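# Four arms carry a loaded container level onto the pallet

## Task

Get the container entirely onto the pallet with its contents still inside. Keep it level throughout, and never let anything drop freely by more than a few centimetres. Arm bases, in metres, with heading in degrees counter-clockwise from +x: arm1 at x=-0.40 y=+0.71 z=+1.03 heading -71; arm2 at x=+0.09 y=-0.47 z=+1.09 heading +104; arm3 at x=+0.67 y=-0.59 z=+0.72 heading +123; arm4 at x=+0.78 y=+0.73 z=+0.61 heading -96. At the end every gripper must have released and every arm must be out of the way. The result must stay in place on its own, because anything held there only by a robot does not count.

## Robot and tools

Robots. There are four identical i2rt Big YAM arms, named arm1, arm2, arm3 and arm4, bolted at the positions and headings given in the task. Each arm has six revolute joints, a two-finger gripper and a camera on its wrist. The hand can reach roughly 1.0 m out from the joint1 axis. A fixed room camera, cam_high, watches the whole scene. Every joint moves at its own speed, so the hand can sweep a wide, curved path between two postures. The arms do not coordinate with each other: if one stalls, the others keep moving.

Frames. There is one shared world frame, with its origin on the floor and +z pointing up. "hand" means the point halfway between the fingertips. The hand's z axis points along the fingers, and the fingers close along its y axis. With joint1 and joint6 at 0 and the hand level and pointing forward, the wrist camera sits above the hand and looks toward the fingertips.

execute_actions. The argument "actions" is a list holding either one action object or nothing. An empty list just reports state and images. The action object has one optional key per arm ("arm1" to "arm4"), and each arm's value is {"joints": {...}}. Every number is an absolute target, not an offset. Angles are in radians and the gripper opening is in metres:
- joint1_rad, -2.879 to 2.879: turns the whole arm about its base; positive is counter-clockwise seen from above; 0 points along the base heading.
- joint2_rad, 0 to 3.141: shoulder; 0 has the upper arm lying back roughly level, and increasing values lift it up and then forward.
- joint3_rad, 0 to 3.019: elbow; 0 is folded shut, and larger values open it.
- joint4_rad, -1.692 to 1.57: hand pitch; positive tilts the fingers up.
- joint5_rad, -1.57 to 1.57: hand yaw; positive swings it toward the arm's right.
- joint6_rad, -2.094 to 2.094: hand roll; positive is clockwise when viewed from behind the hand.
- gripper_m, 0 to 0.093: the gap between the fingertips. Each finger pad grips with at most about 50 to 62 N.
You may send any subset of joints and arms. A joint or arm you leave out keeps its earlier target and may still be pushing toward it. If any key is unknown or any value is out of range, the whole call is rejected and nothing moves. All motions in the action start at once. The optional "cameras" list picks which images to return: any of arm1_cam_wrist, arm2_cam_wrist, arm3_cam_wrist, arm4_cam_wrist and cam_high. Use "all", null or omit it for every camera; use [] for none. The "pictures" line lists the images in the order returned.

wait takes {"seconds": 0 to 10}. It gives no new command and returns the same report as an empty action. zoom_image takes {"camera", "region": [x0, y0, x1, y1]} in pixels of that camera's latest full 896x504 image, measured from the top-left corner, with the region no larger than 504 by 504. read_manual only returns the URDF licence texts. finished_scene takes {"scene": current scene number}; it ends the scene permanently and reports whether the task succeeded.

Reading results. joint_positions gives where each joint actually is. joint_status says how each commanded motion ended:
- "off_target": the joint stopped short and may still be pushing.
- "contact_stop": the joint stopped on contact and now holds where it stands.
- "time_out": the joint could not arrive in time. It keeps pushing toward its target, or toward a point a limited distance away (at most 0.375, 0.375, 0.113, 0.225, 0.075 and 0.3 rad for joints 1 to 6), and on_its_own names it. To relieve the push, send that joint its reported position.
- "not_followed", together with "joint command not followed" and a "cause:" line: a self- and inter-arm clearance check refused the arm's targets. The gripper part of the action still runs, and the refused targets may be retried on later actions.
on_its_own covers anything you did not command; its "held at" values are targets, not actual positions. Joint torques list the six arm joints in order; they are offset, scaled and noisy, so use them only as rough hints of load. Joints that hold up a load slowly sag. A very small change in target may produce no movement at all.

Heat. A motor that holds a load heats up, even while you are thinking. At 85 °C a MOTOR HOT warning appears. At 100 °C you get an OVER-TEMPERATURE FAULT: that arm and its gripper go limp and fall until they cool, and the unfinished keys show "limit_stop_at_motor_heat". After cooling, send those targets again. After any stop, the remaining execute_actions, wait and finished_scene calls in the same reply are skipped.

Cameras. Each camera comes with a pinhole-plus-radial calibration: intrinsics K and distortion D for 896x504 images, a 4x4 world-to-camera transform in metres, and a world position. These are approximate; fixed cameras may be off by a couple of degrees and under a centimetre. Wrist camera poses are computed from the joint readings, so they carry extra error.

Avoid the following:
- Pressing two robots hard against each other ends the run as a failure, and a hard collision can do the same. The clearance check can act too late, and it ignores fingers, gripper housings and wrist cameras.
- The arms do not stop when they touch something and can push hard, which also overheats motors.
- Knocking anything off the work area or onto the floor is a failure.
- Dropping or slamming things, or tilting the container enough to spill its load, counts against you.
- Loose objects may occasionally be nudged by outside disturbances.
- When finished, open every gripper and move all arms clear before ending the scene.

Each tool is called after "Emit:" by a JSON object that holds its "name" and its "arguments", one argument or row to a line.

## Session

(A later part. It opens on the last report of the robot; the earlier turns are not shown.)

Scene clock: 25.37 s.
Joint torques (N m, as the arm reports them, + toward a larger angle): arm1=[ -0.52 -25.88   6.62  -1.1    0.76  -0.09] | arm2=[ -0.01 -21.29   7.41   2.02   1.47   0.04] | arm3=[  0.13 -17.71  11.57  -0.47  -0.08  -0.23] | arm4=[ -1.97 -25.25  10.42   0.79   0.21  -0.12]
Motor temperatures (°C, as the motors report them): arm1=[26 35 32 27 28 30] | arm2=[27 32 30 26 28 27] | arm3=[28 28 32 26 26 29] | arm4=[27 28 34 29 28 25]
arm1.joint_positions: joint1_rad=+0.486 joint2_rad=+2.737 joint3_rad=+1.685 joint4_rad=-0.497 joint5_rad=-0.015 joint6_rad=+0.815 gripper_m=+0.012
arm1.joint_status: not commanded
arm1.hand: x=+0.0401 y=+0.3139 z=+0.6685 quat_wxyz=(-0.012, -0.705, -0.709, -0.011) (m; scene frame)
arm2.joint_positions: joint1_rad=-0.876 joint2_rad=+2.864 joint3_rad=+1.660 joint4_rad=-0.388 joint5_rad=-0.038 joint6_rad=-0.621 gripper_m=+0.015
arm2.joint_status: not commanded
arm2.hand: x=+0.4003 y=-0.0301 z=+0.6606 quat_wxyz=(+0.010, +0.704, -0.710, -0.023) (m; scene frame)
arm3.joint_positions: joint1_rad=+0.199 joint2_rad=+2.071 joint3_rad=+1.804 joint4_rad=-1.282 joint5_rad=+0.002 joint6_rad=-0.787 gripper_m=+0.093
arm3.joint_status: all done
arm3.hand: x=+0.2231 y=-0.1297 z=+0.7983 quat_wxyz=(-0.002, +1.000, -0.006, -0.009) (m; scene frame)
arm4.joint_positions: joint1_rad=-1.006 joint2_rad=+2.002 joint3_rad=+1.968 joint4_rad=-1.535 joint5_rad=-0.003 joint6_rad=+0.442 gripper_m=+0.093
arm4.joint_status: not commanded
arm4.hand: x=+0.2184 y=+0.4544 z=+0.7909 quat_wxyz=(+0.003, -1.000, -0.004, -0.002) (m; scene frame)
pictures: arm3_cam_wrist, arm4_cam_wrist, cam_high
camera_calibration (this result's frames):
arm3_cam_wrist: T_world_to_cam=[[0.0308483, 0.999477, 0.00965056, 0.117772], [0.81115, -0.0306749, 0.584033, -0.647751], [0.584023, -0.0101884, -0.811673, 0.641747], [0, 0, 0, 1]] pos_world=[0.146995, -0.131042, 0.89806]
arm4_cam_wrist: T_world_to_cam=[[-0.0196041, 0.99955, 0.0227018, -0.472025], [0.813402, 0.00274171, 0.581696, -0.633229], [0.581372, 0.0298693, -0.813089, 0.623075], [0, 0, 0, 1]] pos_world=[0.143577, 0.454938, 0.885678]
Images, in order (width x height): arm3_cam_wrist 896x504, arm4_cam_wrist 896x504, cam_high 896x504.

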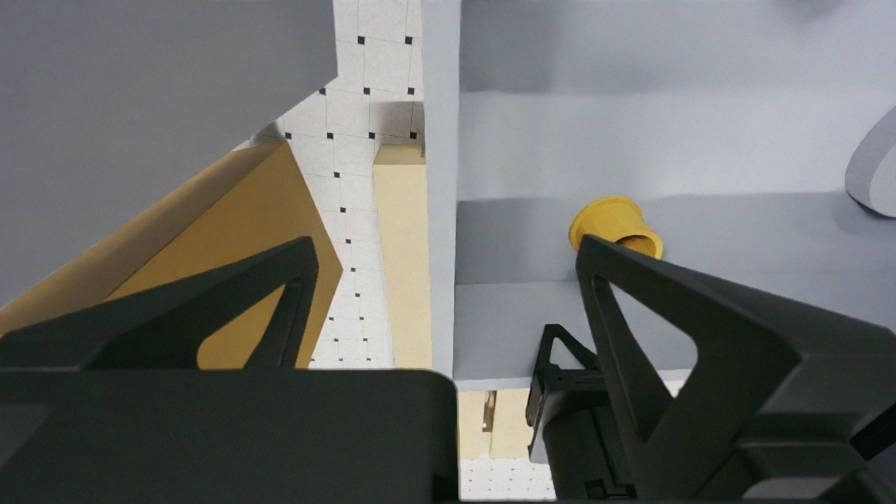

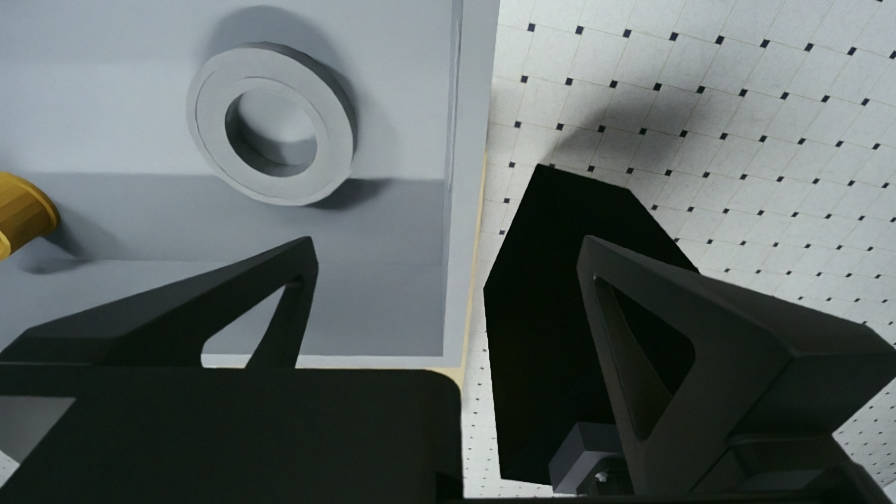

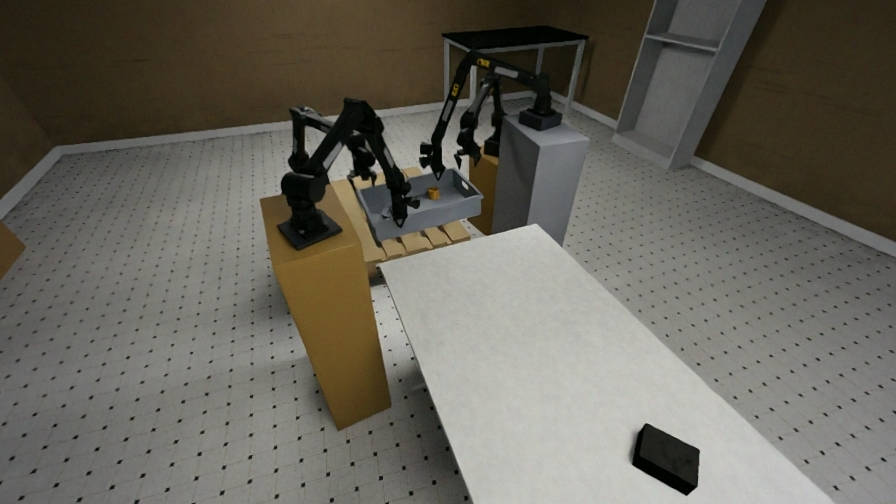

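Emit:
{"name": "execute_actions", "arguments": {
  "actions": [
    {"arm3":{"joints":{"joint2_rad":2.22,"joint3_rad":1.712,"joint4_rad":-1.025}},"arm4":{"joints":{"joint1_rad":-1.045,"joint2_rad":2.112,"joint3_rad":1.81,"joint4_rad":-1.26,"joint6_rad":0.4}}}
  ],
  "cameras": ["arm3_cam_wrist","arm4_cam_wrist"]
}}

Scene clock: 26.67 s.
Joint torques (N m, as the arm reports them, + toward a larger angle): arm1=[ -0.52 -26.     6.63  -1.09   0.76  -0.1 ] | arm2=[  0.02 -21.28   7.44   1.99   1.47   0.04] | arm3=[  0.7  -20.23   9.94   0.81  -0.1   -0.22] | arm4=[ -0.99 -25.3    8.65   1.17   0.15  -0.17]
Motor temperatures (°C, as the motors report them): arm1=[26 35 32 27 28 30] | arm2=[27 32 30 26 28 27] | arm3=[28 28 32 26 26 29] | arm4=[27 28 34 29 28 25]
arm1.joint_positions: joint1_rad=+0.486 joint2_rad=+2.737 joint3_rad=+1.685 joint4_rad=-0.497 joint5_rad=-0.015 joint6_rad=+0.815 gripper_m=+0.012
arm1.joint_status: not commanded
arm1.hand: x=+0.0401 y=+0.3139 z=+0.6685 quat_wxyz=(-0.012, -0.705, -0.709, -0.011) (m; scene frame)
arm2.joint_positions: joint1_rad=-0.876 joint2_rad=+2.864 joint3_rad=+1.660 joint4_rad=-0.388 joint5_rad=-0.038 joint6_rad=-0.621 gripper_m=+0.015
arm2.joint_status: not commanded
arm2.hand: x=+0.4003 y=-0.0301 z=+0.6606 quat_wxyz=(+0.010, +0.704, -0.710, -0.023) (m; scene frame)
arm3.joint_positions: joint1_rad=+0.199 joint2_rad=+2.228 joint3_rad=+1.694 joint4_rad=-1.043 joint5_rad=+0.002 joint6_rad=-0.787 gripper_m=+0.093
arm3.joint_status: all done
arm3.hand: x=+0.2239 y=-0.1330 z=+0.6638 quat_wxyz=(+0.007, +1.000, -0.006, +0.000) (m; scene frame)
arm4.joint_positions: joint1_rad=-1.040 joint2_rad=+2.119 joint3_rad=+1.792 joint4_rad=-1.269 joint5_rad=-0.003 joint6_rad=+0.413 gripper_m=+0.093
arm4.joint_status: all done
arm4.hand: x=+0.2023 y=+0.4711 z=+0.6539 quat_wxyz=(+0.008, -1.000, -0.002, -0.014) (m; scene frame)
pictures: arm3_cam_wrist, arm4_cam_wrist
camera_calibration (this result's frames):
arm3_cam_wrist: T_world_to_cam=[[0.0305145, 0.999495, -0.0088874, 0.134643], [0.800127, -0.0190969, 0.599526, -0.57624], [0.599054, -0.0254053, -0.800306, 0.519102], [0, 0, 0, 1]] pos_world=[0.145987, -0.132392, 0.762108]
arm4_cam_wrist: T_world_to_cam=[[-0.015915, 0.999327, 0.0330437, -0.493345], [0.799263, -0.00714184, 0.600939, -0.545582], [0.600771, 0.0359745, -0.798611, 0.504284], [0, 0, 0, 1]] pos_world=[0.125253, 0.470975, 0.746891]
Images, in order (width x height): arm3_cam_wrist 896x504, arm4_cam_wrist 896x504.

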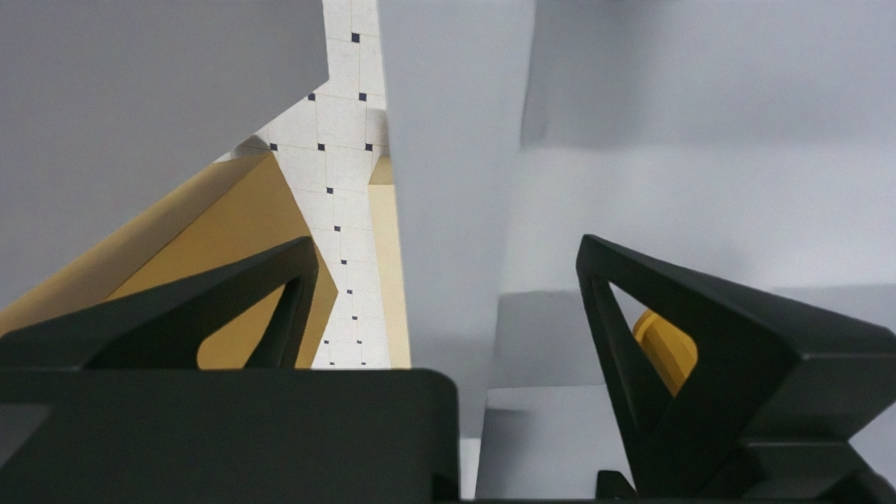

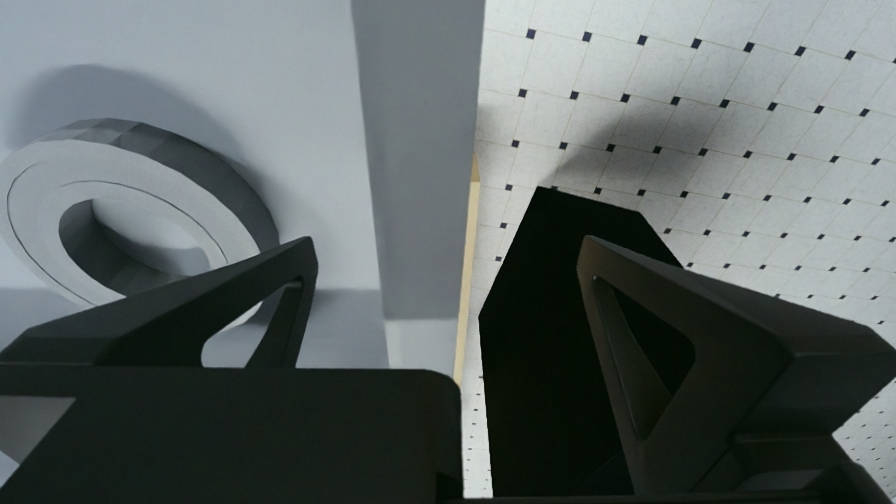

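Emit:
{"name": "execute_actions", "arguments": {
  "actions": [
    {"arm3":{"joints":{"gripper_m":0}},"arm4":{"joints":{"gripper_m":0,"joint4_rad":-1.23}}}
  ],
  "cameras": []
}}

Emit:
{"name": "execute_actions", "arguments": {
  "actions": [
    {"arm3":{"joints":{"joint2_rad":2.135,"joint3_rad":1.74}},"arm4":{"joints":{"joint1_rad":-1.04,"joint2_rad":2.015,"joint3_rad":1.84}},"arm1":{"joints":{"joint2_rad":2.735,"joint3_rad":1.7,"joint4_rad":-0.5}},"arm2":{"joints":{"joint2_rad":2.86,"joint3_rad":1.685,"joint4_rad":-0.385}}}
  ],
  "cameras": []
}}

Scene clock: 27.63 s.
Joint torques (N m, as the arm reports them, + toward a larger angle): arm1=[ -0.56 -26.01   6.61  -0.95   0.8   -0.08] | arm2=[ -0.11 -21.59   7.31   2.     1.47   0.05] | arm3=[  1.27 -19.56  10.11   0.72  -0.27  -0.23] | arm4=[ -1.49 -25.43   8.98   0.95   0.54  -0.41]
Motor temperatures (°C, as the motors report them): arm1=[26 35 32 27 28 30] | arm2=[27 32 30 26 29 27] | arm3=[28 29 32 26 26 29] | arm4=[27 28 34 29 28 25]
arm1.joint_positions: joint1_rad=+0.486 joint2_rad=+2.737 joint3_rad=+1.685 joint4_rad=-0.499 joint5_rad=-0.015 joint6_rad=+0.813 gripper_m=+0.012
arm1.joint_status: not commanded
arm1.hand: x=+0.0398 y=+0.3143 z=+0.6685 quat_wxyz=(-0.011, -0.705, -0.709, -0.012) (m; scene frame)
arm2.joint_positions: joint1_rad=-0.876 joint2_rad=+2.864 joint3_rad=+1.662 joint4_rad=-0.388 joint5_rad=-0.038 joint6_rad=-0.621 gripper_m=+0.015
arm2.joint_status: not commanded
arm2.hand: x=+0.4006 y=-0.0290 z=+0.6609 quat_wxyz=(+0.009, +0.705, -0.709, -0.023) (m; scene frame)
arm3.joint_positions: joint1_rad=+0.198 joint2_rad=+2.228 joint3_rad=+1.694 joint4_rad=-1.042 joint5_rad=+0.004 joint6_rad=-0.784 gripper_m=+0.013
arm3.joint_status: gripper_m off_target (ended at +0.013, target +0.000)
arm3.hand: x=+0.2244 y=-0.1319 z=+0.6638 quat_wxyz=(+0.006, +1.000, -0.008, +0.000) (m; scene frame)
arm4.joint_positions: joint1_rad=-1.037 joint2_rad=+2.119 joint3_rad=+1.792 joint4_rad=-1.232 joint5_rad=-0.011 joint6_rad=+0.443 gripper_m=+0.014
arm4.joint_status: gripper_m off_target (ended at +0.014, target +0.000); the others done
arm4.hand: x=+0.1955 y=+0.4646 z=+0.6538 quat_wxyz=(-0.003, -1.000, +0.011, +0.001) (m; scene frame)
pictures: none
No camera images: the call's "cameras" was empty. Leave "cameras" out to get every camera's image.

Scene clock: 28.27 s.
Joint torques (N m, as the arm reports them, + toward a larger angle): arm1=[ -0.49 -20.58   4.59  -0.19   0.79  -0.08] | arm2=[ -0.07 -17.08   5.01   0.99   1.45   0.05] | arm3=[  0.06 -26.13  12.22   0.78  -0.18  -0.25] | arm4=[ -1.22 -34.37  11.2    1.     0.54  -0.47]
Motor temperatures (°C, as the motors report them): arm1=[26 35 32 27 28 30] | arm2=[27 32 30 26 29 27] | arm3=[28 29 33 26 26 29] | arm4=[27 28 34 29 28 25]
arm1.joint_positions: joint1_rad=+0.486 joint2_rad=+2.739 joint3_rad=+1.685 joint4_rad=-0.498 joint5_rad=-0.015 joint6_rad=+0.813 gripper_m=+0.012
arm1.joint_status: all done
arm1.hand: x=+0.0392 y=+0.3149 z=+0.6672 quat_wxyz=(-0.011, -0.705, -0.709, -0.012) (m; scene frame)
arm2.joint_positions: joint1_rad=-0.876 joint2_rad=+2.866 joint3_rad=+1.662 joint4_rad=-0.395 joint5_rad=-0.038 joint6_rad=-0.621 gripper_m=+0.015
arm2.joint_status: all done
arm2.hand: x=+0.3991 y=-0.0313 z=+0.6597 quat_wxyz=(+0.013, +0.705, -0.709, -0.022) (m; scene frame)
arm3.joint_positions: joint1_rad=+0.198 joint2_rad=+2.224 joint3_rad=+1.694 joint4_rad=-1.042 joint5_rad=+0.003 joint6_rad=-0.783 gripper_m=+0.013
arm3.joint_status: all done
arm3.hand: x=+0.2239 y=-0.1316 z=+0.6659 quat_wxyz=(+0.005, +1.000, -0.008, -0.001) (m; scene frame)
arm4.joint_positions: joint1_rad=-1.037 joint2_rad=+2.115 joint3_rad=+1.792 joint4_rad=-1.231 joint5_rad=-0.012 joint6_rad=+0.444 gripper_m=+0.014
arm4.joint_status: all done
arm4.hand: x=+0.1949 y=+0.4642 z=+0.6561 quat_wxyz=(-0.004, -1.000, +0.012, +0.003) (m; scene frame)
pictures: none
No camera images: the call's "cameras" was empty. Leave "cameras" out to get every camera's image.

Emit:
{"name": "execute_actions", "arguments": {
  "actions": [
    {"arm1":{"joints":{"gripper_m":0.093}},"arm2":{"joints":{"gripper_m":0.093}},"arm4":{"joints":{"joint6_rad":0.443}},"arm3":{"joints":{"joint6_rad":-0.784}}}
  ],
  "cameras": []
}}

Emit:
{"name": "execute_actions", "arguments": {
  "actions": [
    {"arm1":{"joints":{"joint2_rad":2.49,"joint3_rad":1.56,"joint4_rad":-0.63}},"arm2":{"joints":{"joint2_rad":2.58,"joint3_rad":1.435,"joint4_rad":-0.436}}}
  ],
  "cameras": ["cam_high"]
}}

Scene clock: 29.17 s.
Joint torques (N m, as the arm reports them, + toward a larger angle): arm1=[ -0.46 -20.74   4.6   -0.17   0.18  -0.08] | arm2=[ -0.02 -17.14   4.9    1.01  -0.01   0.05] | arm3=[  0.38 -26.43  12.24   0.55   0.07  -0.14] | arm4=[ -0.9  -34.79  11.34   0.7    0.34  -0.08]
Motor temperatures (°C, as the motors report them): arm1=[26 35 32 27 28 30] | arm2=[27 32 30 26 28 27] | arm3=[28 29 33 26 26 29] | arm4=[27 29 35 29 28 25]
arm1.joint_positions: joint1_rad=+0.485 joint2_rad=+2.738 joint3_rad=+1.686 joint4_rad=-0.498 joint5_rad=-0.003 joint6_rad=+0.813 gripper_m=+0.093
arm1.joint_status: all done
arm1.hand: x=+0.0377 y=+0.3121 z=+0.6677 quat_wxyz=(-0.011, -0.705, -0.709, -0.005) (m; scene frame)
arm2.joint_positions: joint1_rad=-0.876 joint2_rad=+2.866 joint3_rad=+1.664 joint4_rad=-0.395 joint5_rad=-0.002 joint6_rad=-0.621 gripper_m=+0.093
arm2.joint_status: all done
arm2.hand: x=+0.4049 y=-0.0340 z=+0.6599 quat_wxyz=(+0.009, +0.705, -0.709, -0.004) (m; scene frame)
arm3.joint_positions: joint1_rad=+0.195 joint2_rad=+2.224 joint3_rad=+1.694 joint4_rad=-1.034 joint5_rad=-0.002 joint6_rad=-0.783 gripper_m=+0.013
arm3.joint_status: all done
arm3.hand: x=+0.2232 y=-0.1296 z=+0.6659 quat_wxyz=(+0.004, +1.000, -0.009, -0.006) (m; scene frame)
arm4.joint_positions: joint1_rad=-1.037 joint2_rad=+2.115 joint3_rad=+1.789 joint4_rad=-1.227 joint5_rad=-0.006 joint6_rad=+0.449 gripper_m=+0.014
arm4.joint_status: all done
arm4.hand: x=+0.1948 y=+0.4653 z=+0.6549 quat_wxyz=(-0.002, -1.000, +0.014, +0.004) (m; scene frame)
pictures: none
No camera images: the call's "cameras" was empty. Leave "cameras" out to get every camera's image.

Scene clock: 30.33 s.
Joint torques (N m, as the arm reports them, + toward a larger angle): arm1=[ -0.46 -18.39   4.92  -0.25   0.18  -0.08] | arm2=[ -0.07 -15.06   3.95   0.49  -0.02   0.05] | arm3=[  0.43 -26.11  12.28   0.42   0.05  -0.12] | arm4=[ -0.74 -34.68  11.44   0.84   0.3   -0.07]
Motor temperatures (°C, as the motors report them): arm1=[26 35 32 27 28 30] | arm2=[27 32 30 26 28 27] | arm3=[28 30 33 26 26 29] | arm4=[27 29 35 29 28 25]
arm1.joint_positions: joint1_rad=+0.485 joint2_rad=+2.465 joint3_rad=+1.553 joint4_rad=-0.624 joint5_rad=-0.003 joint6_rad=+0.813 gripper_m=+0.093
arm1.joint_status: all done
arm1.hand: x=+0.0450 y=+0.3040 z=+0.7960 quat_wxyz=(-0.019, -0.705, -0.709, -0.006) (m; scene frame)
arm2.joint_positions: joint1_rad=-0.876 joint2_rad=+2.560 joint3_rad=+1.436 joint4_rad=-0.432 joint5_rad=-0.002 joint6_rad=-0.621 gripper_m=+0.093
arm2.joint_status: all done
arm2.hand: x=+0.4101 y=-0.0289 z=+0.7854 quat_wxyz=(-0.011, +0.705, -0.709, -0.008) (m; scene frame)
arm3.joint_positions: joint1_rad=+0.195 joint2_rad=+2.224 joint3_rad=+1.694 joint4_rad=-1.034 joint5_rad=-0.002 joint6_rad=-0.783 gripper_m=+0.013
arm3.joint_status: not commanded
arm3.hand: x=+0.2232 y=-0.1296 z=+0.6659 quat_wxyz=(+0.004, +1.000, -0.009, -0.006) (m; scene frame)
arm4.joint_positions: joint1_rad=-1.037 joint2_rad=+2.115 joint3_rad=+1.789 joint4_rad=-1.227 joint5_rad=-0.006 joint6_rad=+0.449 gripper_m=+0.014
arm4.joint_status: not commanded
arm4.hand: x=+0.1948 y=+0.4653 z=+0.6549 quat_wxyz=(-0.002, -1.000, +0.014, +0.004) (m; scene frame)
pictures: cam_high
Images, in order (width x height): cam_high 896x504.

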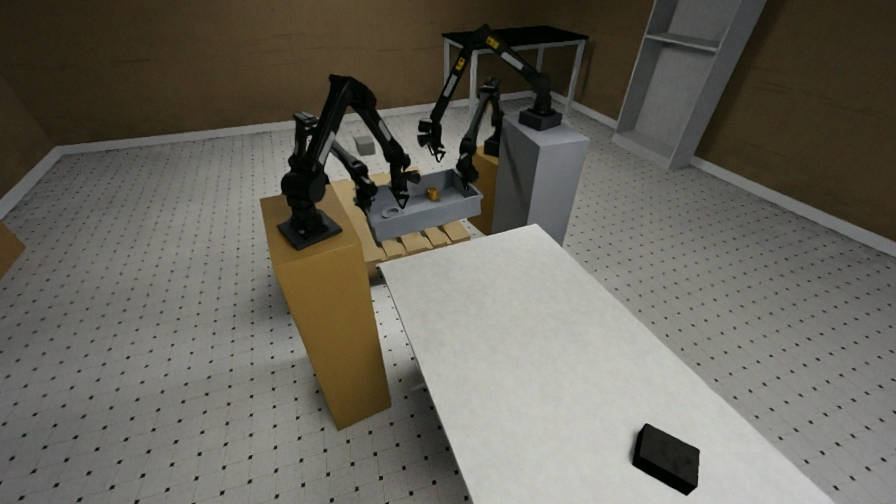

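Emit:
{"name": "execute_actions", "arguments": {
  "actions": [
    {"arm1":{"joints":{"joint1_rad":-0.1,"joint2_rad":1.5,"joint3_rad":1.2,"joint4_rad":-1.2}},"arm2":{"joints":{"joint2_rad":1.6,"joint3_rad":1.4,"joint4_rad":-1.2}},"arm3":{"joints":{"joint1_rad":0.1,"joint2_rad":2.122,"joint3_rad":1.518,"joint4_rad":-0.832,"joint6_rad":-0.88}},"arm4":{"joints":{"joint1_rad":-0.994,"joint2_rad":1.875,"joint3_rad":1.51,"joint4_rad":-1.015,"joint6_rad":0.49}}}
  ],
  "cameras": []
}}

Emit:
{"name": "execute_actions", "arguments": {
  "actions": [
    {"arm2":{"joints":{"joint1_rad":-0.1}},"arm3":{"joints":{"joint1_rad":-0.011,"joint2_rad":2.17,"joint3_rad":1.34,"joint4_rad":-0.629,"joint6_rad":-0.991}},"arm4":{"joints":{"joint1_rad":-0.916,"joint2_rad":1.84,"joint3_rad":1.23,"joint4_rad":-0.786,"joint6_rad":0.569}}}
  ],
  "cameras": []
}}

Emit:
{"name": "execute_actions", "arguments": {
  "actions": [
    {"arm3":{"joints":{"joint1_rad":-0.142,"joint2_rad":2.253,"joint3_rad":1.232,"joint4_rad":-0.43,"joint6_rad":-1.122}},"arm4":{"joints":{"joint1_rad":-0.815,"joint2_rad":1.868,"joint3_rad":1.01,"joint4_rad":-0.553,"joint6_rad":0.67}}}
  ],
  "cameras": []
}}

Scene clock: 32.33 s.
Joint torques (N m, as the arm reports them, + toward a larger angle): arm1=[  0.52 -10.89   7.27  -0.33  -0.02  -0.09] | arm2=[ -0.14 -10.22   8.74   0.64  -0.02   0.06] | arm3=[  1.64 -24.75  10.39   0.15  -0.25   0.03] | arm4=[ -1.13 -33.77  11.31   0.91  -0.1   -0.03]
Motor temperatures (°C, as the motors report them): arm1=[26 35 32 27 28 30] | arm2=[27 32 30 26 28 27] | arm3=[28 30 33 26 26 29] | arm4=[27 30 35 29 28 25]
arm1.joint_positions: joint1_rad=-0.107 joint2_rad=+1.486 joint3_rad=+1.204 joint4_rad=-1.191 joint5_rad=+0.001 joint6_rad=+0.813 gripper_m=+0.093
arm1.joint_status: all done
arm1.hand: x=-0.2972 y=+0.2772 z=+1.1886 quat_wxyz=(-0.047, -0.880, -0.472, +0.009) (m; scene frame)
arm2.joint_positions: joint1_rad=-0.876 joint2_rad=+1.583 joint3_rad=+1.395 joint4_rad=-1.190 joint5_rad=-0.002 joint6_rad=-0.621 gripper_m=+0.093
arm2.joint_status: all done
arm2.hand: x=+0.3948 y=-0.0581 z=+1.2889 quat_wxyz=(-0.099, +0.701, -0.706, -0.022) (m; scene frame)
arm3.joint_positions: joint1_rad=+0.089 joint2_rad=+2.215 joint3_rad=+1.481 joint4_rad=-0.832 joint5_rad=+0.004 joint6_rad=-0.893 gripper_m=+0.013
arm3.joint_status: all done
arm3.hand: x=+0.3044 y=-0.1237 z=+0.6056 quat_wxyz=(+0.002, +1.000, -0.007, -0.003) (m; scene frame)
arm4.joint_positions: joint1_rad=-0.991 joint2_rad=+2.003 joint3_rad=+1.450 joint4_rad=-1.014 joint5_rad=+0.002 joint6_rad=+0.492 gripper_m=+0.014
arm4.joint_status: all done
arm4.hand: x=+0.2735 y=+0.4734 z=+0.6035 quat_wxyz=(+0.005, -1.000, +0.012, +0.000) (m; scene frame)
pictures: none
No camera images: the call's "cameras" was empty. Leave "cameras" out to get every camera's image.

Scene clock: 33.80 s.
Joint torques (N m, as the arm reports them, + toward a larger angle): arm1=[  0.54 -10.97   7.25  -0.35  -0.02  -0.08] | arm2=[ -0.51 -10.62   8.78   0.65  -0.04   0.07] | arm3=[  1.34 -20.76   9.28   0.53   0.17  -0.03] | arm4=[ -1.49 -30.44   9.89   0.76  -0.04  -0.09]
Motor temperatures (°C, as the motors report them): arm1=[26 35 32 27 28 30] | arm2=[27 32 30 26 28 27] | arm3=[28 30 33 26 26 29] | arm4=[27 30 35 29 28 25]
arm1.joint_positions: joint1_rad=-0.107 joint2_rad=+1.486 joint3_rad=+1.204 joint4_rad=-1.191 joint5_rad=+0.001 joint6_rad=+0.813 gripper_m=+0.093
arm1.joint_status: not commanded
arm1.hand: x=-0.2972 y=+0.2772 z=+1.1886 quat_wxyz=(-0.047, -0.880, -0.472, +0.009) (m; scene frame)
arm2.joint_positions: joint1_rad=-0.091 joint2_rad=+1.589 joint3_rad=+1.395 joint4_rad=-1.190 joint5_rad=-0.001 joint6_rad=-0.621 gripper_m=+0.093
arm2.joint_status: all done
arm2.hand: x=+0.0104 y=+0.0345 z=+1.2879 quat_wxyz=(-0.085, +0.918, -0.384, -0.053) (m; scene frame)
arm3.joint_positions: joint1_rad=-0.020 joint2_rad=+2.221 joint3_rad=+1.301 joint4_rad=-0.641 joint5_rad=-0.004 joint6_rad=-0.998 gripper_m=+0.013
arm3.joint_status: all done
arm3.hand: x=+0.3818 y=-0.1305 z=+0.5551 quat_wxyz=(+0.003, +1.000, -0.009, -0.007) (m; scene frame)
arm4.joint_positions: joint1_rad=-0.908 joint2_rad=+1.947 joint3_rad=+1.173 joint4_rad=-0.785 joint5_rad=+0.003 joint6_rad=+0.579 gripper_m=+0.014
arm4.joint_status: all done
arm4.hand: x=+0.3542 y=+0.4682 z=+0.5495 quat_wxyz=(+0.002, -1.000, +0.015, +0.003) (m; scene frame)
pictures: none
No camera images: the call's "cameras" was empty. Leave "cameras" out to get every camera's image.

Scene clock: 34.97 s.
Joint torques (N m, as the arm reports them, + toward a larger angle): arm1=[  0.58 -10.98   7.27  -0.33  -0.01  -0.08] | arm2=[ -0.52 -10.66   8.75   0.63  -0.05   0.06] | arm3=[  0.61 -20.32   6.95   0.65   0.17  -0.05] | arm4=[ -0.72 -25.48   8.84   1.25  -0.49  -0.05]
Motor temperatures (°C, as the motors report them): arm1=[26 34 32 27 28 30] | arm2=[27 32 30 26 28 27] | arm3=[28 31 33 26 26 29] | arm4=[27 30 35 29 28 25]
arm1.joint_positions: joint1_rad=-0.107 joint2_rad=+1.486 joint3_rad=+1.204 joint4_rad=-1.191 joint5_rad=+0.001 joint6_rad=+0.813 gripper_m=+0.093
arm1.joint_status: not commanded
arm1.hand: x=-0.2972 y=+0.2772 z=+1.1886 quat_wxyz=(-0.047, -0.880, -0.472, +0.009) (m; scene frame)
arm2.joint_positions: joint1_rad=-0.091 joint2_rad=+1.589 joint3_rad=+1.395 joint4_rad=-1.190 joint5_rad=-0.001 joint6_rad=-0.621 gripper_m=+0.093
arm2.joint_status: not commanded
arm2.hand: x=+0.0104 y=+0.0345 z=+1.2879 quat_wxyz=(-0.085, +0.918, -0.384, -0.053) (m; scene frame)
arm3.joint_positions: joint1_rad=-0.149 joint2_rad=+2.306 joint3_rad=+1.203 joint4_rad=-0.445 joint5_rad=-0.005 joint6_rad=-1.123 gripper_m=+0.013
arm3.joint_status: all done
arm3.hand: x=+0.4570 y=-0.1307 z=+0.4926 quat_wxyz=(-0.003, +1.000, -0.012, -0.010) (m; scene frame)
arm4.joint_positions: joint1_rad=-0.813 joint2_rad=+1.947 joint3_rad=+0.949 joint4_rad=-0.559 joint5_rad=+0.012 joint6_rad=+0.678 gripper_m=+0.014
arm4.joint_status: all done
arm4.hand: x=+0.4327 y=+0.4701 z=+0.4959 quat_wxyz=(+0.005, -1.000, +0.017, +0.007) (m; scene frame)
pictures: none
No camera images: the call's "cameras" was empty. Leave "cameras" out to get every camera's image.

Emit:
{"name": "execute_actions", "arguments": {
  "actions": [
    {"arm3":{"joints":{"joint1_rad":-0.295,"joint2_rad":2.377,"joint3_rad":1.188,"joint4_rad":-0.268,"joint6_rad":-1.275}},"arm4":{"joints":{"joint1_rad":-0.681,"joint2_rad":1.972,"joint3_rad":0.85,"joint4_rad":-0.307,"joint6_rad":0.804}}}
  ],
  "cameras": []
}}

Emit:
{"name": "execute_actions", "arguments": {
  "actions": [
    {"arm3":{"joints":{"joint1_rad":-0.465,"joint2_rad":2.518,"joint3_rad":1.215,"joint4_rad":-0.15,"joint6_rad":-1.445}},"arm4":{"joints":{"joint1_rad":-0.506,"joint2_rad":2.136,"joint3_rad":0.742,"joint4_rad":-0.054,"joint6_rad":0.979}}}
  ],
  "cameras": []
}}

Emit:
{"name": "execute_actions", "arguments": {
  "actions": [
    {"arm3":{"joints":{"joint1_rad":-0.622,"joint2_rad":2.673,"joint3_rad":1.32,"joint4_rad":-0.095,"joint6_rad":-1.602}},"arm4":{"joints":{"joint1_rad":-0.315,"joint2_rad":2.348,"joint3_rad":0.72,"joint4_rad":0.165,"joint6_rad":1.17}}}
  ],
  "cameras": ["cam_high","arm3_cam_wrist","arm4_cam_wrist","arm2_cam_wrist"]
}}

Scene clock: 36.33 s.
Joint torques (N m, as the arm reports them, + toward a larger angle): arm1=[  0.58 -11.04   7.29  -0.32  -0.01  -0.08] | arm2=[ -0.66 -10.62   8.75   0.63  -0.04   0.06] | arm3=[  0.83 -19.91   5.24   0.58   0.22  -0.06] | arm4=[ -0.84 -23.03   6.67   1.37  -0.63  -0.03]
Motor temperatures (°C, as the motors report them): arm1=[26 34 32 27 28 30] | arm2=[27 31 30 26 28 27] | arm3=[28 31 33 26 26 29] | arm4=[27 30 35 29 28 25]
arm1.joint_positions: joint1_rad=-0.107 joint2_rad=+1.486 joint3_rad=+1.204 joint4_rad=-1.191 joint5_rad=+0.001 joint6_rad=+0.813 gripper_m=+0.093
arm1.joint_status: not commanded
arm1.hand: x=-0.2972 y=+0.2772 z=+1.1886 quat_wxyz=(-0.047, -0.880, -0.472, +0.009) (m; scene frame)
arm2.joint_positions: joint1_rad=-0.091 joint2_rad=+1.589 joint3_rad=+1.395 joint4_rad=-1.190 joint5_rad=-0.001 joint6_rad=-0.621 gripper_m=+0.093
arm2.joint_status: not commanded
arm2.hand: x=+0.0104 y=+0.0345 z=+1.2879 quat_wxyz=(-0.085, +0.918, -0.384, -0.053) (m; scene frame)
arm3.joint_positions: joint1_rad=-0.299 joint2_rad=+2.434 joint3_rad=+1.163 joint4_rad=-0.280 joint5_rad=-0.004 joint6_rad=-1.278 gripper_m=+0.013
arm3.joint_status: all done
arm3.hand: x=+0.5364 y=-0.1370 z=+0.4274 quat_wxyz=(-0.003, +1.000, -0.009, -0.008) (m; scene frame)
arm4.joint_positions: joint1_rad=-0.680 joint2_rad=+2.042 joint3_rad=+0.798 joint4_rad=-0.321 joint5_rad=+0.017 joint6_rad=+0.806 gripper_m=+0.014
arm4.joint_status: all done
arm4.hand: x=+0.5101 y=+0.4669 z=+0.4347 quat_wxyz=(+0.009, -1.000, +0.014, +0.005) (m; scene frame)
pictures: none
No camera images: the call's "cameras" was empty. Leave "cameras" out to get every camera's image.

Scene clock: 37.53 s.
Joint torques (N m, as the arm reports them, + toward a larger angle): arm1=[  0.54 -10.97   7.28  -0.33  -0.02  -0.08] | arm2=[ -0.52 -10.6    8.75   0.63  -0.04   0.06] | arm3=[  1.36 -19.17   4.97   0.71   0.35   0.01] | arm4=[ -1.54 -21.38   2.98   1.88  -0.58  -0.08]
Motor temperatures (°C, as the motors report them): arm1=[26 34 33 27 28 30] | arm2=[27 31 31 26 28 27] | arm3=[28 31 32 26 26 29] | arm4=[27 30 35 29 28 25]
arm1.joint_positions: joint1_rad=-0.107 joint2_rad=+1.486 joint3_rad=+1.204 joint4_rad=-1.191 joint5_rad=+0.001 joint6_rad=+0.813 gripper_m=+0.093
arm1.joint_status: not commanded
arm1.hand: x=-0.2972 y=+0.2772 z=+1.1886 quat_wxyz=(-0.047, -0.880, -0.472, +0.009) (m; scene frame)
arm2.joint_positions: joint1_rad=-0.091 joint2_rad=+1.589 joint3_rad=+1.395 joint4_rad=-1.190 joint5_rad=-0.001 joint6_rad=-0.621 gripper_m=+0.093
arm2.joint_status: not commanded
arm2.hand: x=+0.0104 y=+0.0345 z=+1.2879 quat_wxyz=(-0.085, +0.918, -0.384, -0.053) (m; scene frame)
arm3.joint_positions: joint1_rad=-0.470 joint2_rad=+2.572 joint3_rad=+1.179 joint4_rad=-0.166 joint5_rad=-0.008 joint6_rad=-1.455 gripper_m=+0.013
arm3.joint_status: all done
arm3.hand: x=+0.6172 y=-0.1453 z=+0.3687 quat_wxyz=(+0.000, +1.000, -0.006, -0.007) (m; scene frame)
arm4.joint_positions: joint1_rad=-0.501 joint2_rad=+2.204 joint3_rad=+0.713 joint4_rad=-0.077 joint5_rad=+0.016 joint6_rad=+0.980 gripper_m=+0.014
arm4.joint_status: all done
arm4.hand: x=+0.5885 y=+0.4611 z=+0.3746 quat_wxyz=(+0.008, -1.000, +0.012, +0.005) (m; scene frame)
pictures: none
No camera images: the call's "cameras" was empty. Leave "cameras" out to get every camera's image.

Scene clock: 38.70 s.
Joint torques (N m, as the arm reports them, + toward a larger angle): arm1=[  0.54 -10.88   7.27  -0.32  -0.01  -0.08] | arm2=[ -0.49 -10.58   8.76   0.62  -0.04   0.06] | arm3=[  1.31 -20.19   4.26   0.68   0.32   0.06] | arm4=[ -1.73 -20.49   0.53   2.27  -0.59  -0.01]
Motor temperatures (°C, as the motors report them): arm1=[26 34 33 27 28 30] | arm2=[27 31 31 26 28 27] | arm3=[28 31 32 26 26 29] | arm4=[27 30 34 29 28 25]
arm1.joint_positions: joint1_rad=-0.107 joint2_rad=+1.486 joint3_rad=+1.204 joint4_rad=-1.191 joint5_rad=+0.001 joint6_rad=+0.813 gripper_m=+0.093
arm1.joint_status: not commanded
arm1.hand: x=-0.2972 y=+0.2772 z=+1.1886 quat_wxyz=(-0.047, -0.880, -0.472, +0.009) (m; scene frame)
arm2.joint_positions: joint1_rad=-0.091 joint2_rad=+1.589 joint3_rad=+1.395 joint4_rad=-1.190 joint5_rad=-0.001 joint6_rad=-0.621 gripper_m=+0.093
arm2.joint_status: not commanded
arm2.hand: x=+0.0104 y=+0.0345 z=+1.2879 quat_wxyz=(-0.085, +0.918, -0.384, -0.053) (m; scene frame)
arm3.joint_positions: joint1_rad=-0.631 joint2_rad=+2.730 joint3_rad=+1.289 joint4_rad=-0.115 joint5_rad=-0.008 joint6_rad=-1.617 gripper_m=+0.013
arm3.joint_status: all done
arm3.hand: x=+0.6888 y=-0.1434 z=+0.3076 quat_wxyz=(-0.002, +1.000, -0.005, -0.006) (m; scene frame)
arm4.joint_positions: joint1_rad=-0.309 joint2_rad=+2.410 joint3_rad=+0.701 joint4_rad=+0.132 joint5_rad=+0.016 joint6_rad=+1.170 gripper_m=+0.014
arm4.joint_status: all done
arm4.hand: x=+0.6589 y=+0.4634 z=+0.3149 quat_wxyz=(+0.011, -1.000, +0.011, +0.003) (m; scene frame)
pictures: arm2_cam_wrist, arm3_cam_wrist, arm4_cam_wrist, cam_high
camera_calibration (this result's frames):
arm2_cam_wrist: T_world_to_cam=[[0.714446, 0.690855, 0.110845, -0.175431], [0.588785, -0.679198, 0.438203, -0.542928], [0.378021, -0.247808, -0.892015, 1.27519], [0, 0, 0, 1]] pos_world=[-0.0370422, 0.0684435, 1.39484]
arm3_cam_wrist: T_world_to_cam=[[0.0303023, 0.999501, 0.00892801, 0.122381], [0.807556, -0.0297446, 0.58904, -0.738259], [0.589011, -0.0106394, -0.808055, -0.0333151], [0, 0, 0, 1]] pos_world=[0.612101, -0.144633, 0.406851]
arm4_cam_wrist: T_world_to_cam=[[0.0110424, 0.999203, 0.0383487, -0.486561], [0.819603, -0.031014, 0.572092, -0.700084], [0.572826, 0.0251134, -0.819292, -0.0104801], [0, 0, 0, 1]] pos_world=[0.585167, 0.464724, 0.410585]
Images, in order (width x height): arm2_cam_wrist 896x504, arm3_cam_wrist 896x504, arm4_cam_wrist 896x504, cam_high 896x504.

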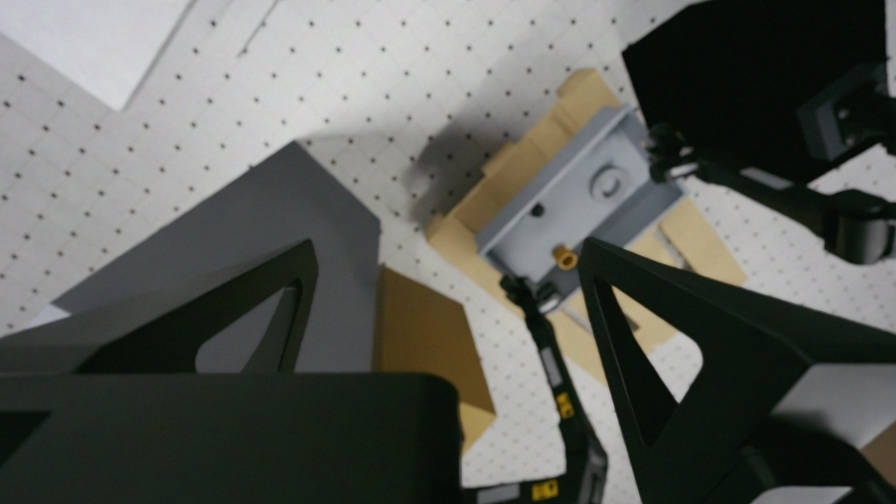

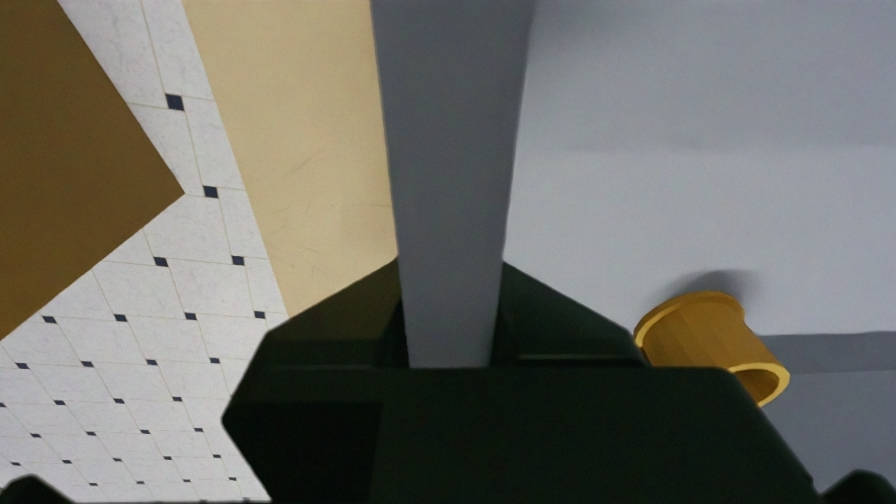

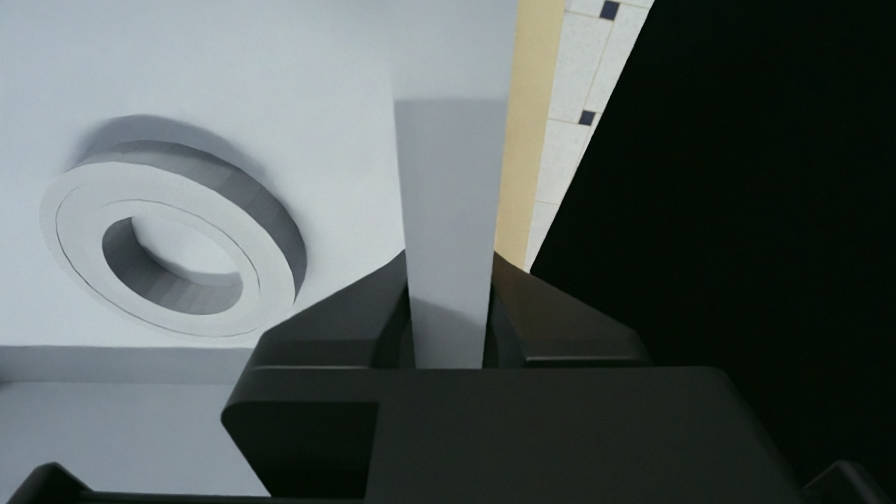

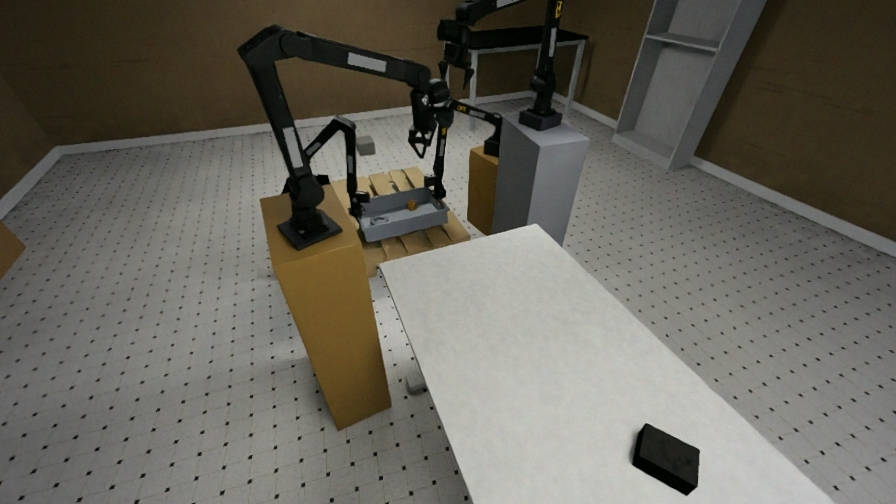

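Same layout; repeat the descent.

Emit:
{"name": "execute_actions", "arguments": {
  "actions": [
    {"arm3":{"joints":{"joint1_rad":-0.625,"joint2_rad":2.788,"joint3_rad":1.31,"joint4_rad":0.005,"joint6_rad":-1.605}},"arm4":{"joints":{"joint1_rad":-0.278,"joint2_rad":2.477,"joint3_rad":0.87,"joint4_rad":0.157,"joint6_rad":1.2}}}
  ],
  "cameras": []
}}

Emit:
{"name": "execute_actions", "arguments": {
  "actions": [
    {"arm3":{"joints":{"joint2_rad":2.866,"joint3_rad":1.39,"joint4_rad":0.01}},"arm4":{"joints":{"joint2_rad":2.567,"joint3_rad":0.915,"joint4_rad":0.19}}}
  ],
  "cameras": []
}}

Emit:
{"name": "execute_actions", "arguments": {
  "actions": [
    {"arm3":{"joints":{"joint2_rad":2.932,"joint3_rad":1.453}},"arm4":{"joints":{"joint2_rad":2.64,"joint3_rad":0.96,"joint4_rad":0.213}}}
  ],
  "cameras": []
}}

Scene clock: 42.37 s.
Joint torques (N m, as the arm reports them, + toward a larger angle): arm1=[  0.6  -10.93   7.27  -0.34  -0.02  -0.08] | arm2=[ -0.5  -10.55   8.74   0.63  -0.04   0.06] | arm3=[  1.35 -19.64   2.28   0.57   0.66   0.09] | arm4=[  0.2  -22.21   0.56   1.88  -0.56   0.19]
Motor temperatures (°C, as the motors report them): arm1=[26 33 33 27 28 30] | arm2=[27 31 31 26 28 27] | arm3=[28 31 32 26 26 29] | arm4=[27 30 33 29 28 25]
arm1.joint_positions: joint1_rad=-0.107 joint2_rad=+1.486 joint3_rad=+1.204 joint4_rad=-1.191 joint5_rad=+0.001 joint6_rad=+0.813 gripper_m=+0.093
arm1.joint_status: not commanded
arm1.hand: x=-0.2972 y=+0.2772 z=+1.1886 quat_wxyz=(-0.047, -0.880, -0.472, +0.009) (m; scene frame)
arm2.joint_positions: joint1_rad=-0.091 joint2_rad=+1.589 joint3_rad=+1.395 joint4_rad=-1.190 joint5_rad=-0.001 joint6_rad=-0.621 gripper_m=+0.093
arm2.joint_status: not commanded
arm2.hand: x=+0.0104 y=+0.0345 z=+1.2879 quat_wxyz=(-0.085, +0.918, -0.384, -0.053) (m; scene frame)
arm3.joint_positions: joint1_rad=-0.629 joint2_rad=+2.845 joint3_rad=+1.290 joint4_rad=-0.006 joint5_rad=-0.014 joint6_rad=-1.622 gripper_m=+0.013
arm3.joint_status: all done
arm3.hand: x=+0.6846 y=-0.1806 z=+0.2613 quat_wxyz=(+0.001, +1.000, -0.002, -0.010) (m; scene frame)
arm4.joint_positions: joint1_rad=-0.291 joint2_rad=+2.542 joint3_rad=+0.855 joint4_rad=+0.131 joint5_rad=+0.015 joint6_rad=+1.181 gripper_m=+0.014
arm4.joint_status: all done
arm4.hand: x=+0.6497 y=+0.4272 z=+0.2686 quat_wxyz=(+0.001, -1.000, +0.007, +0.007) (m; scene frame)
pictures: none
No camera images: the call's "cameras" was empty. Leave "cameras" out to get every camera's image.

Scene clock: 43.13 s.
Joint torques (N m, as the arm reports them, + toward a larger angle): arm1=[  0.52 -10.95   7.25  -0.33  -0.01  -0.08] | arm2=[ -0.59 -10.62   8.74   0.65  -0.04   0.06] | arm3=[  0.84 -18.88   2.83   0.64   0.57   0.08] | arm4=[  0.24 -22.51   0.04   2.25  -0.5    0.18]
Motor temperatures (°C, as the motors report them): arm1=[26 33 33 27 28 30] | arm2=[27 31 31 26 27 27] | arm3=[28 31 32 26 26 29] | arm4=[27 30 33 29 28 25]
arm1.joint_positions: joint1_rad=-0.107 joint2_rad=+1.486 joint3_rad=+1.204 joint4_rad=-1.191 joint5_rad=+0.001 joint6_rad=+0.813 gripper_m=+0.093
arm1.joint_status: not commanded
arm1.hand: x=-0.2972 y=+0.2772 z=+1.1886 quat_wxyz=(-0.047, -0.880, -0.472, +0.009) (m; scene frame)
arm2.joint_positions: joint1_rad=-0.091 joint2_rad=+1.589 joint3_rad=+1.395 joint4_rad=-1.190 joint5_rad=-0.001 joint6_rad=-0.621 gripper_m=+0.093
arm2.joint_status: not commanded
arm2.hand: x=+0.0104 y=+0.0345 z=+1.2879 quat_wxyz=(-0.085, +0.918, -0.384, -0.053) (m; scene frame)
arm3.joint_positions: joint1_rad=-0.629 joint2_rad=+2.915 joint3_rad=+1.363 joint4_rad=-0.006 joint5_rad=-0.012 joint6_rad=-1.622 gripper_m=+0.013
arm3.joint_status: all done
arm3.hand: x=+0.6850 y=-0.1770 z=+0.2343 quat_wxyz=(-0.001, +1.000, -0.002, -0.009) (m; scene frame)
arm4.joint_positions: joint1_rad=-0.291 joint2_rad=+2.624 joint3_rad=+0.902 joint4_rad=+0.160 joint5_rad=+0.015 joint6_rad=+1.182 gripper_m=+0.014
arm4.joint_status: all done
arm4.hand: x=+0.6510 y=+0.4302 z=+0.2411 quat_wxyz=(+0.004, -1.000, +0.008, +0.006) (m; scene frame)
pictures: none
No camera images: the call's "cameras" was empty. Leave "cameras" out to get every camera's image.

Scene clock: 43.80 s.
Joint torques (N m, as the arm reports them, + toward a larger angle): arm1=[  0.52 -10.97   7.27  -0.34  -0.02  -0.08] | arm2=[ -0.58 -10.62   8.76   0.62  -0.04   0.06] | arm3=[  0.1  -17.07   4.28   0.56  -1.     0.04] | arm4=[  0.63 -18.31   1.33   2.68   0.02   0.21]
Motor temperatures (°C, as the motors report them): arm1=[26 33 33 27 28 30] | arm2=[27 31 31 26 27 27] | arm3=[28 31 31 26 26 29] | arm4=[27 30 33 29 28 25]
arm1.joint_positions: joint1_rad=-0.107 joint2_rad=+1.486 joint3_rad=+1.204 joint4_rad=-1.191 joint5_rad=+0.001 joint6_rad=+0.813 gripper_m=+0.093
arm1.joint_status: not commanded
arm1.hand: x=-0.2972 y=+0.2772 z=+1.1886 quat_wxyz=(-0.047, -0.880, -0.472, +0.009) (m; scene frame)
arm2.joint_positions: joint1_rad=-0.091 joint2_rad=+1.589 joint3_rad=+1.395 joint4_rad=-1.190 joint5_rad=-0.001 joint6_rad=-0.621 gripper_m=+0.093
arm2.joint_status: not commanded
arm2.hand: x=+0.0104 y=+0.0345 z=+1.2879 quat_wxyz=(-0.085, +0.918, -0.384, -0.053) (m; scene frame)
arm3.joint_positions: joint1_rad=-0.627 joint2_rad=+2.964 joint3_rad=+1.408 joint4_rad=-0.002 joint5_rad=+0.018 joint6_rad=-1.619 gripper_m=+0.013
arm3.joint_status: all done
arm3.hand: x=+0.6892 y=-0.1782 z=+0.2157 quat_wxyz=(+0.000, +1.000, -0.003, +0.007) (m; scene frame)
arm4.joint_positions: joint1_rad=-0.291 joint2_rad=+2.660 joint3_rad=+0.928 joint4_rad=+0.169 joint5_rad=+0.002 joint6_rad=+1.181 gripper_m=+0.014
arm4.joint_status: all done
arm4.hand: x=+0.6528 y=+0.4290 z=+0.2284 quat_wxyz=(+0.001, -1.000, +0.007, +0.000) (m; scene frame)
pictures: none
No camera images: the call's "cameras" was empty. Leave "cameras" out to get every camera's image.


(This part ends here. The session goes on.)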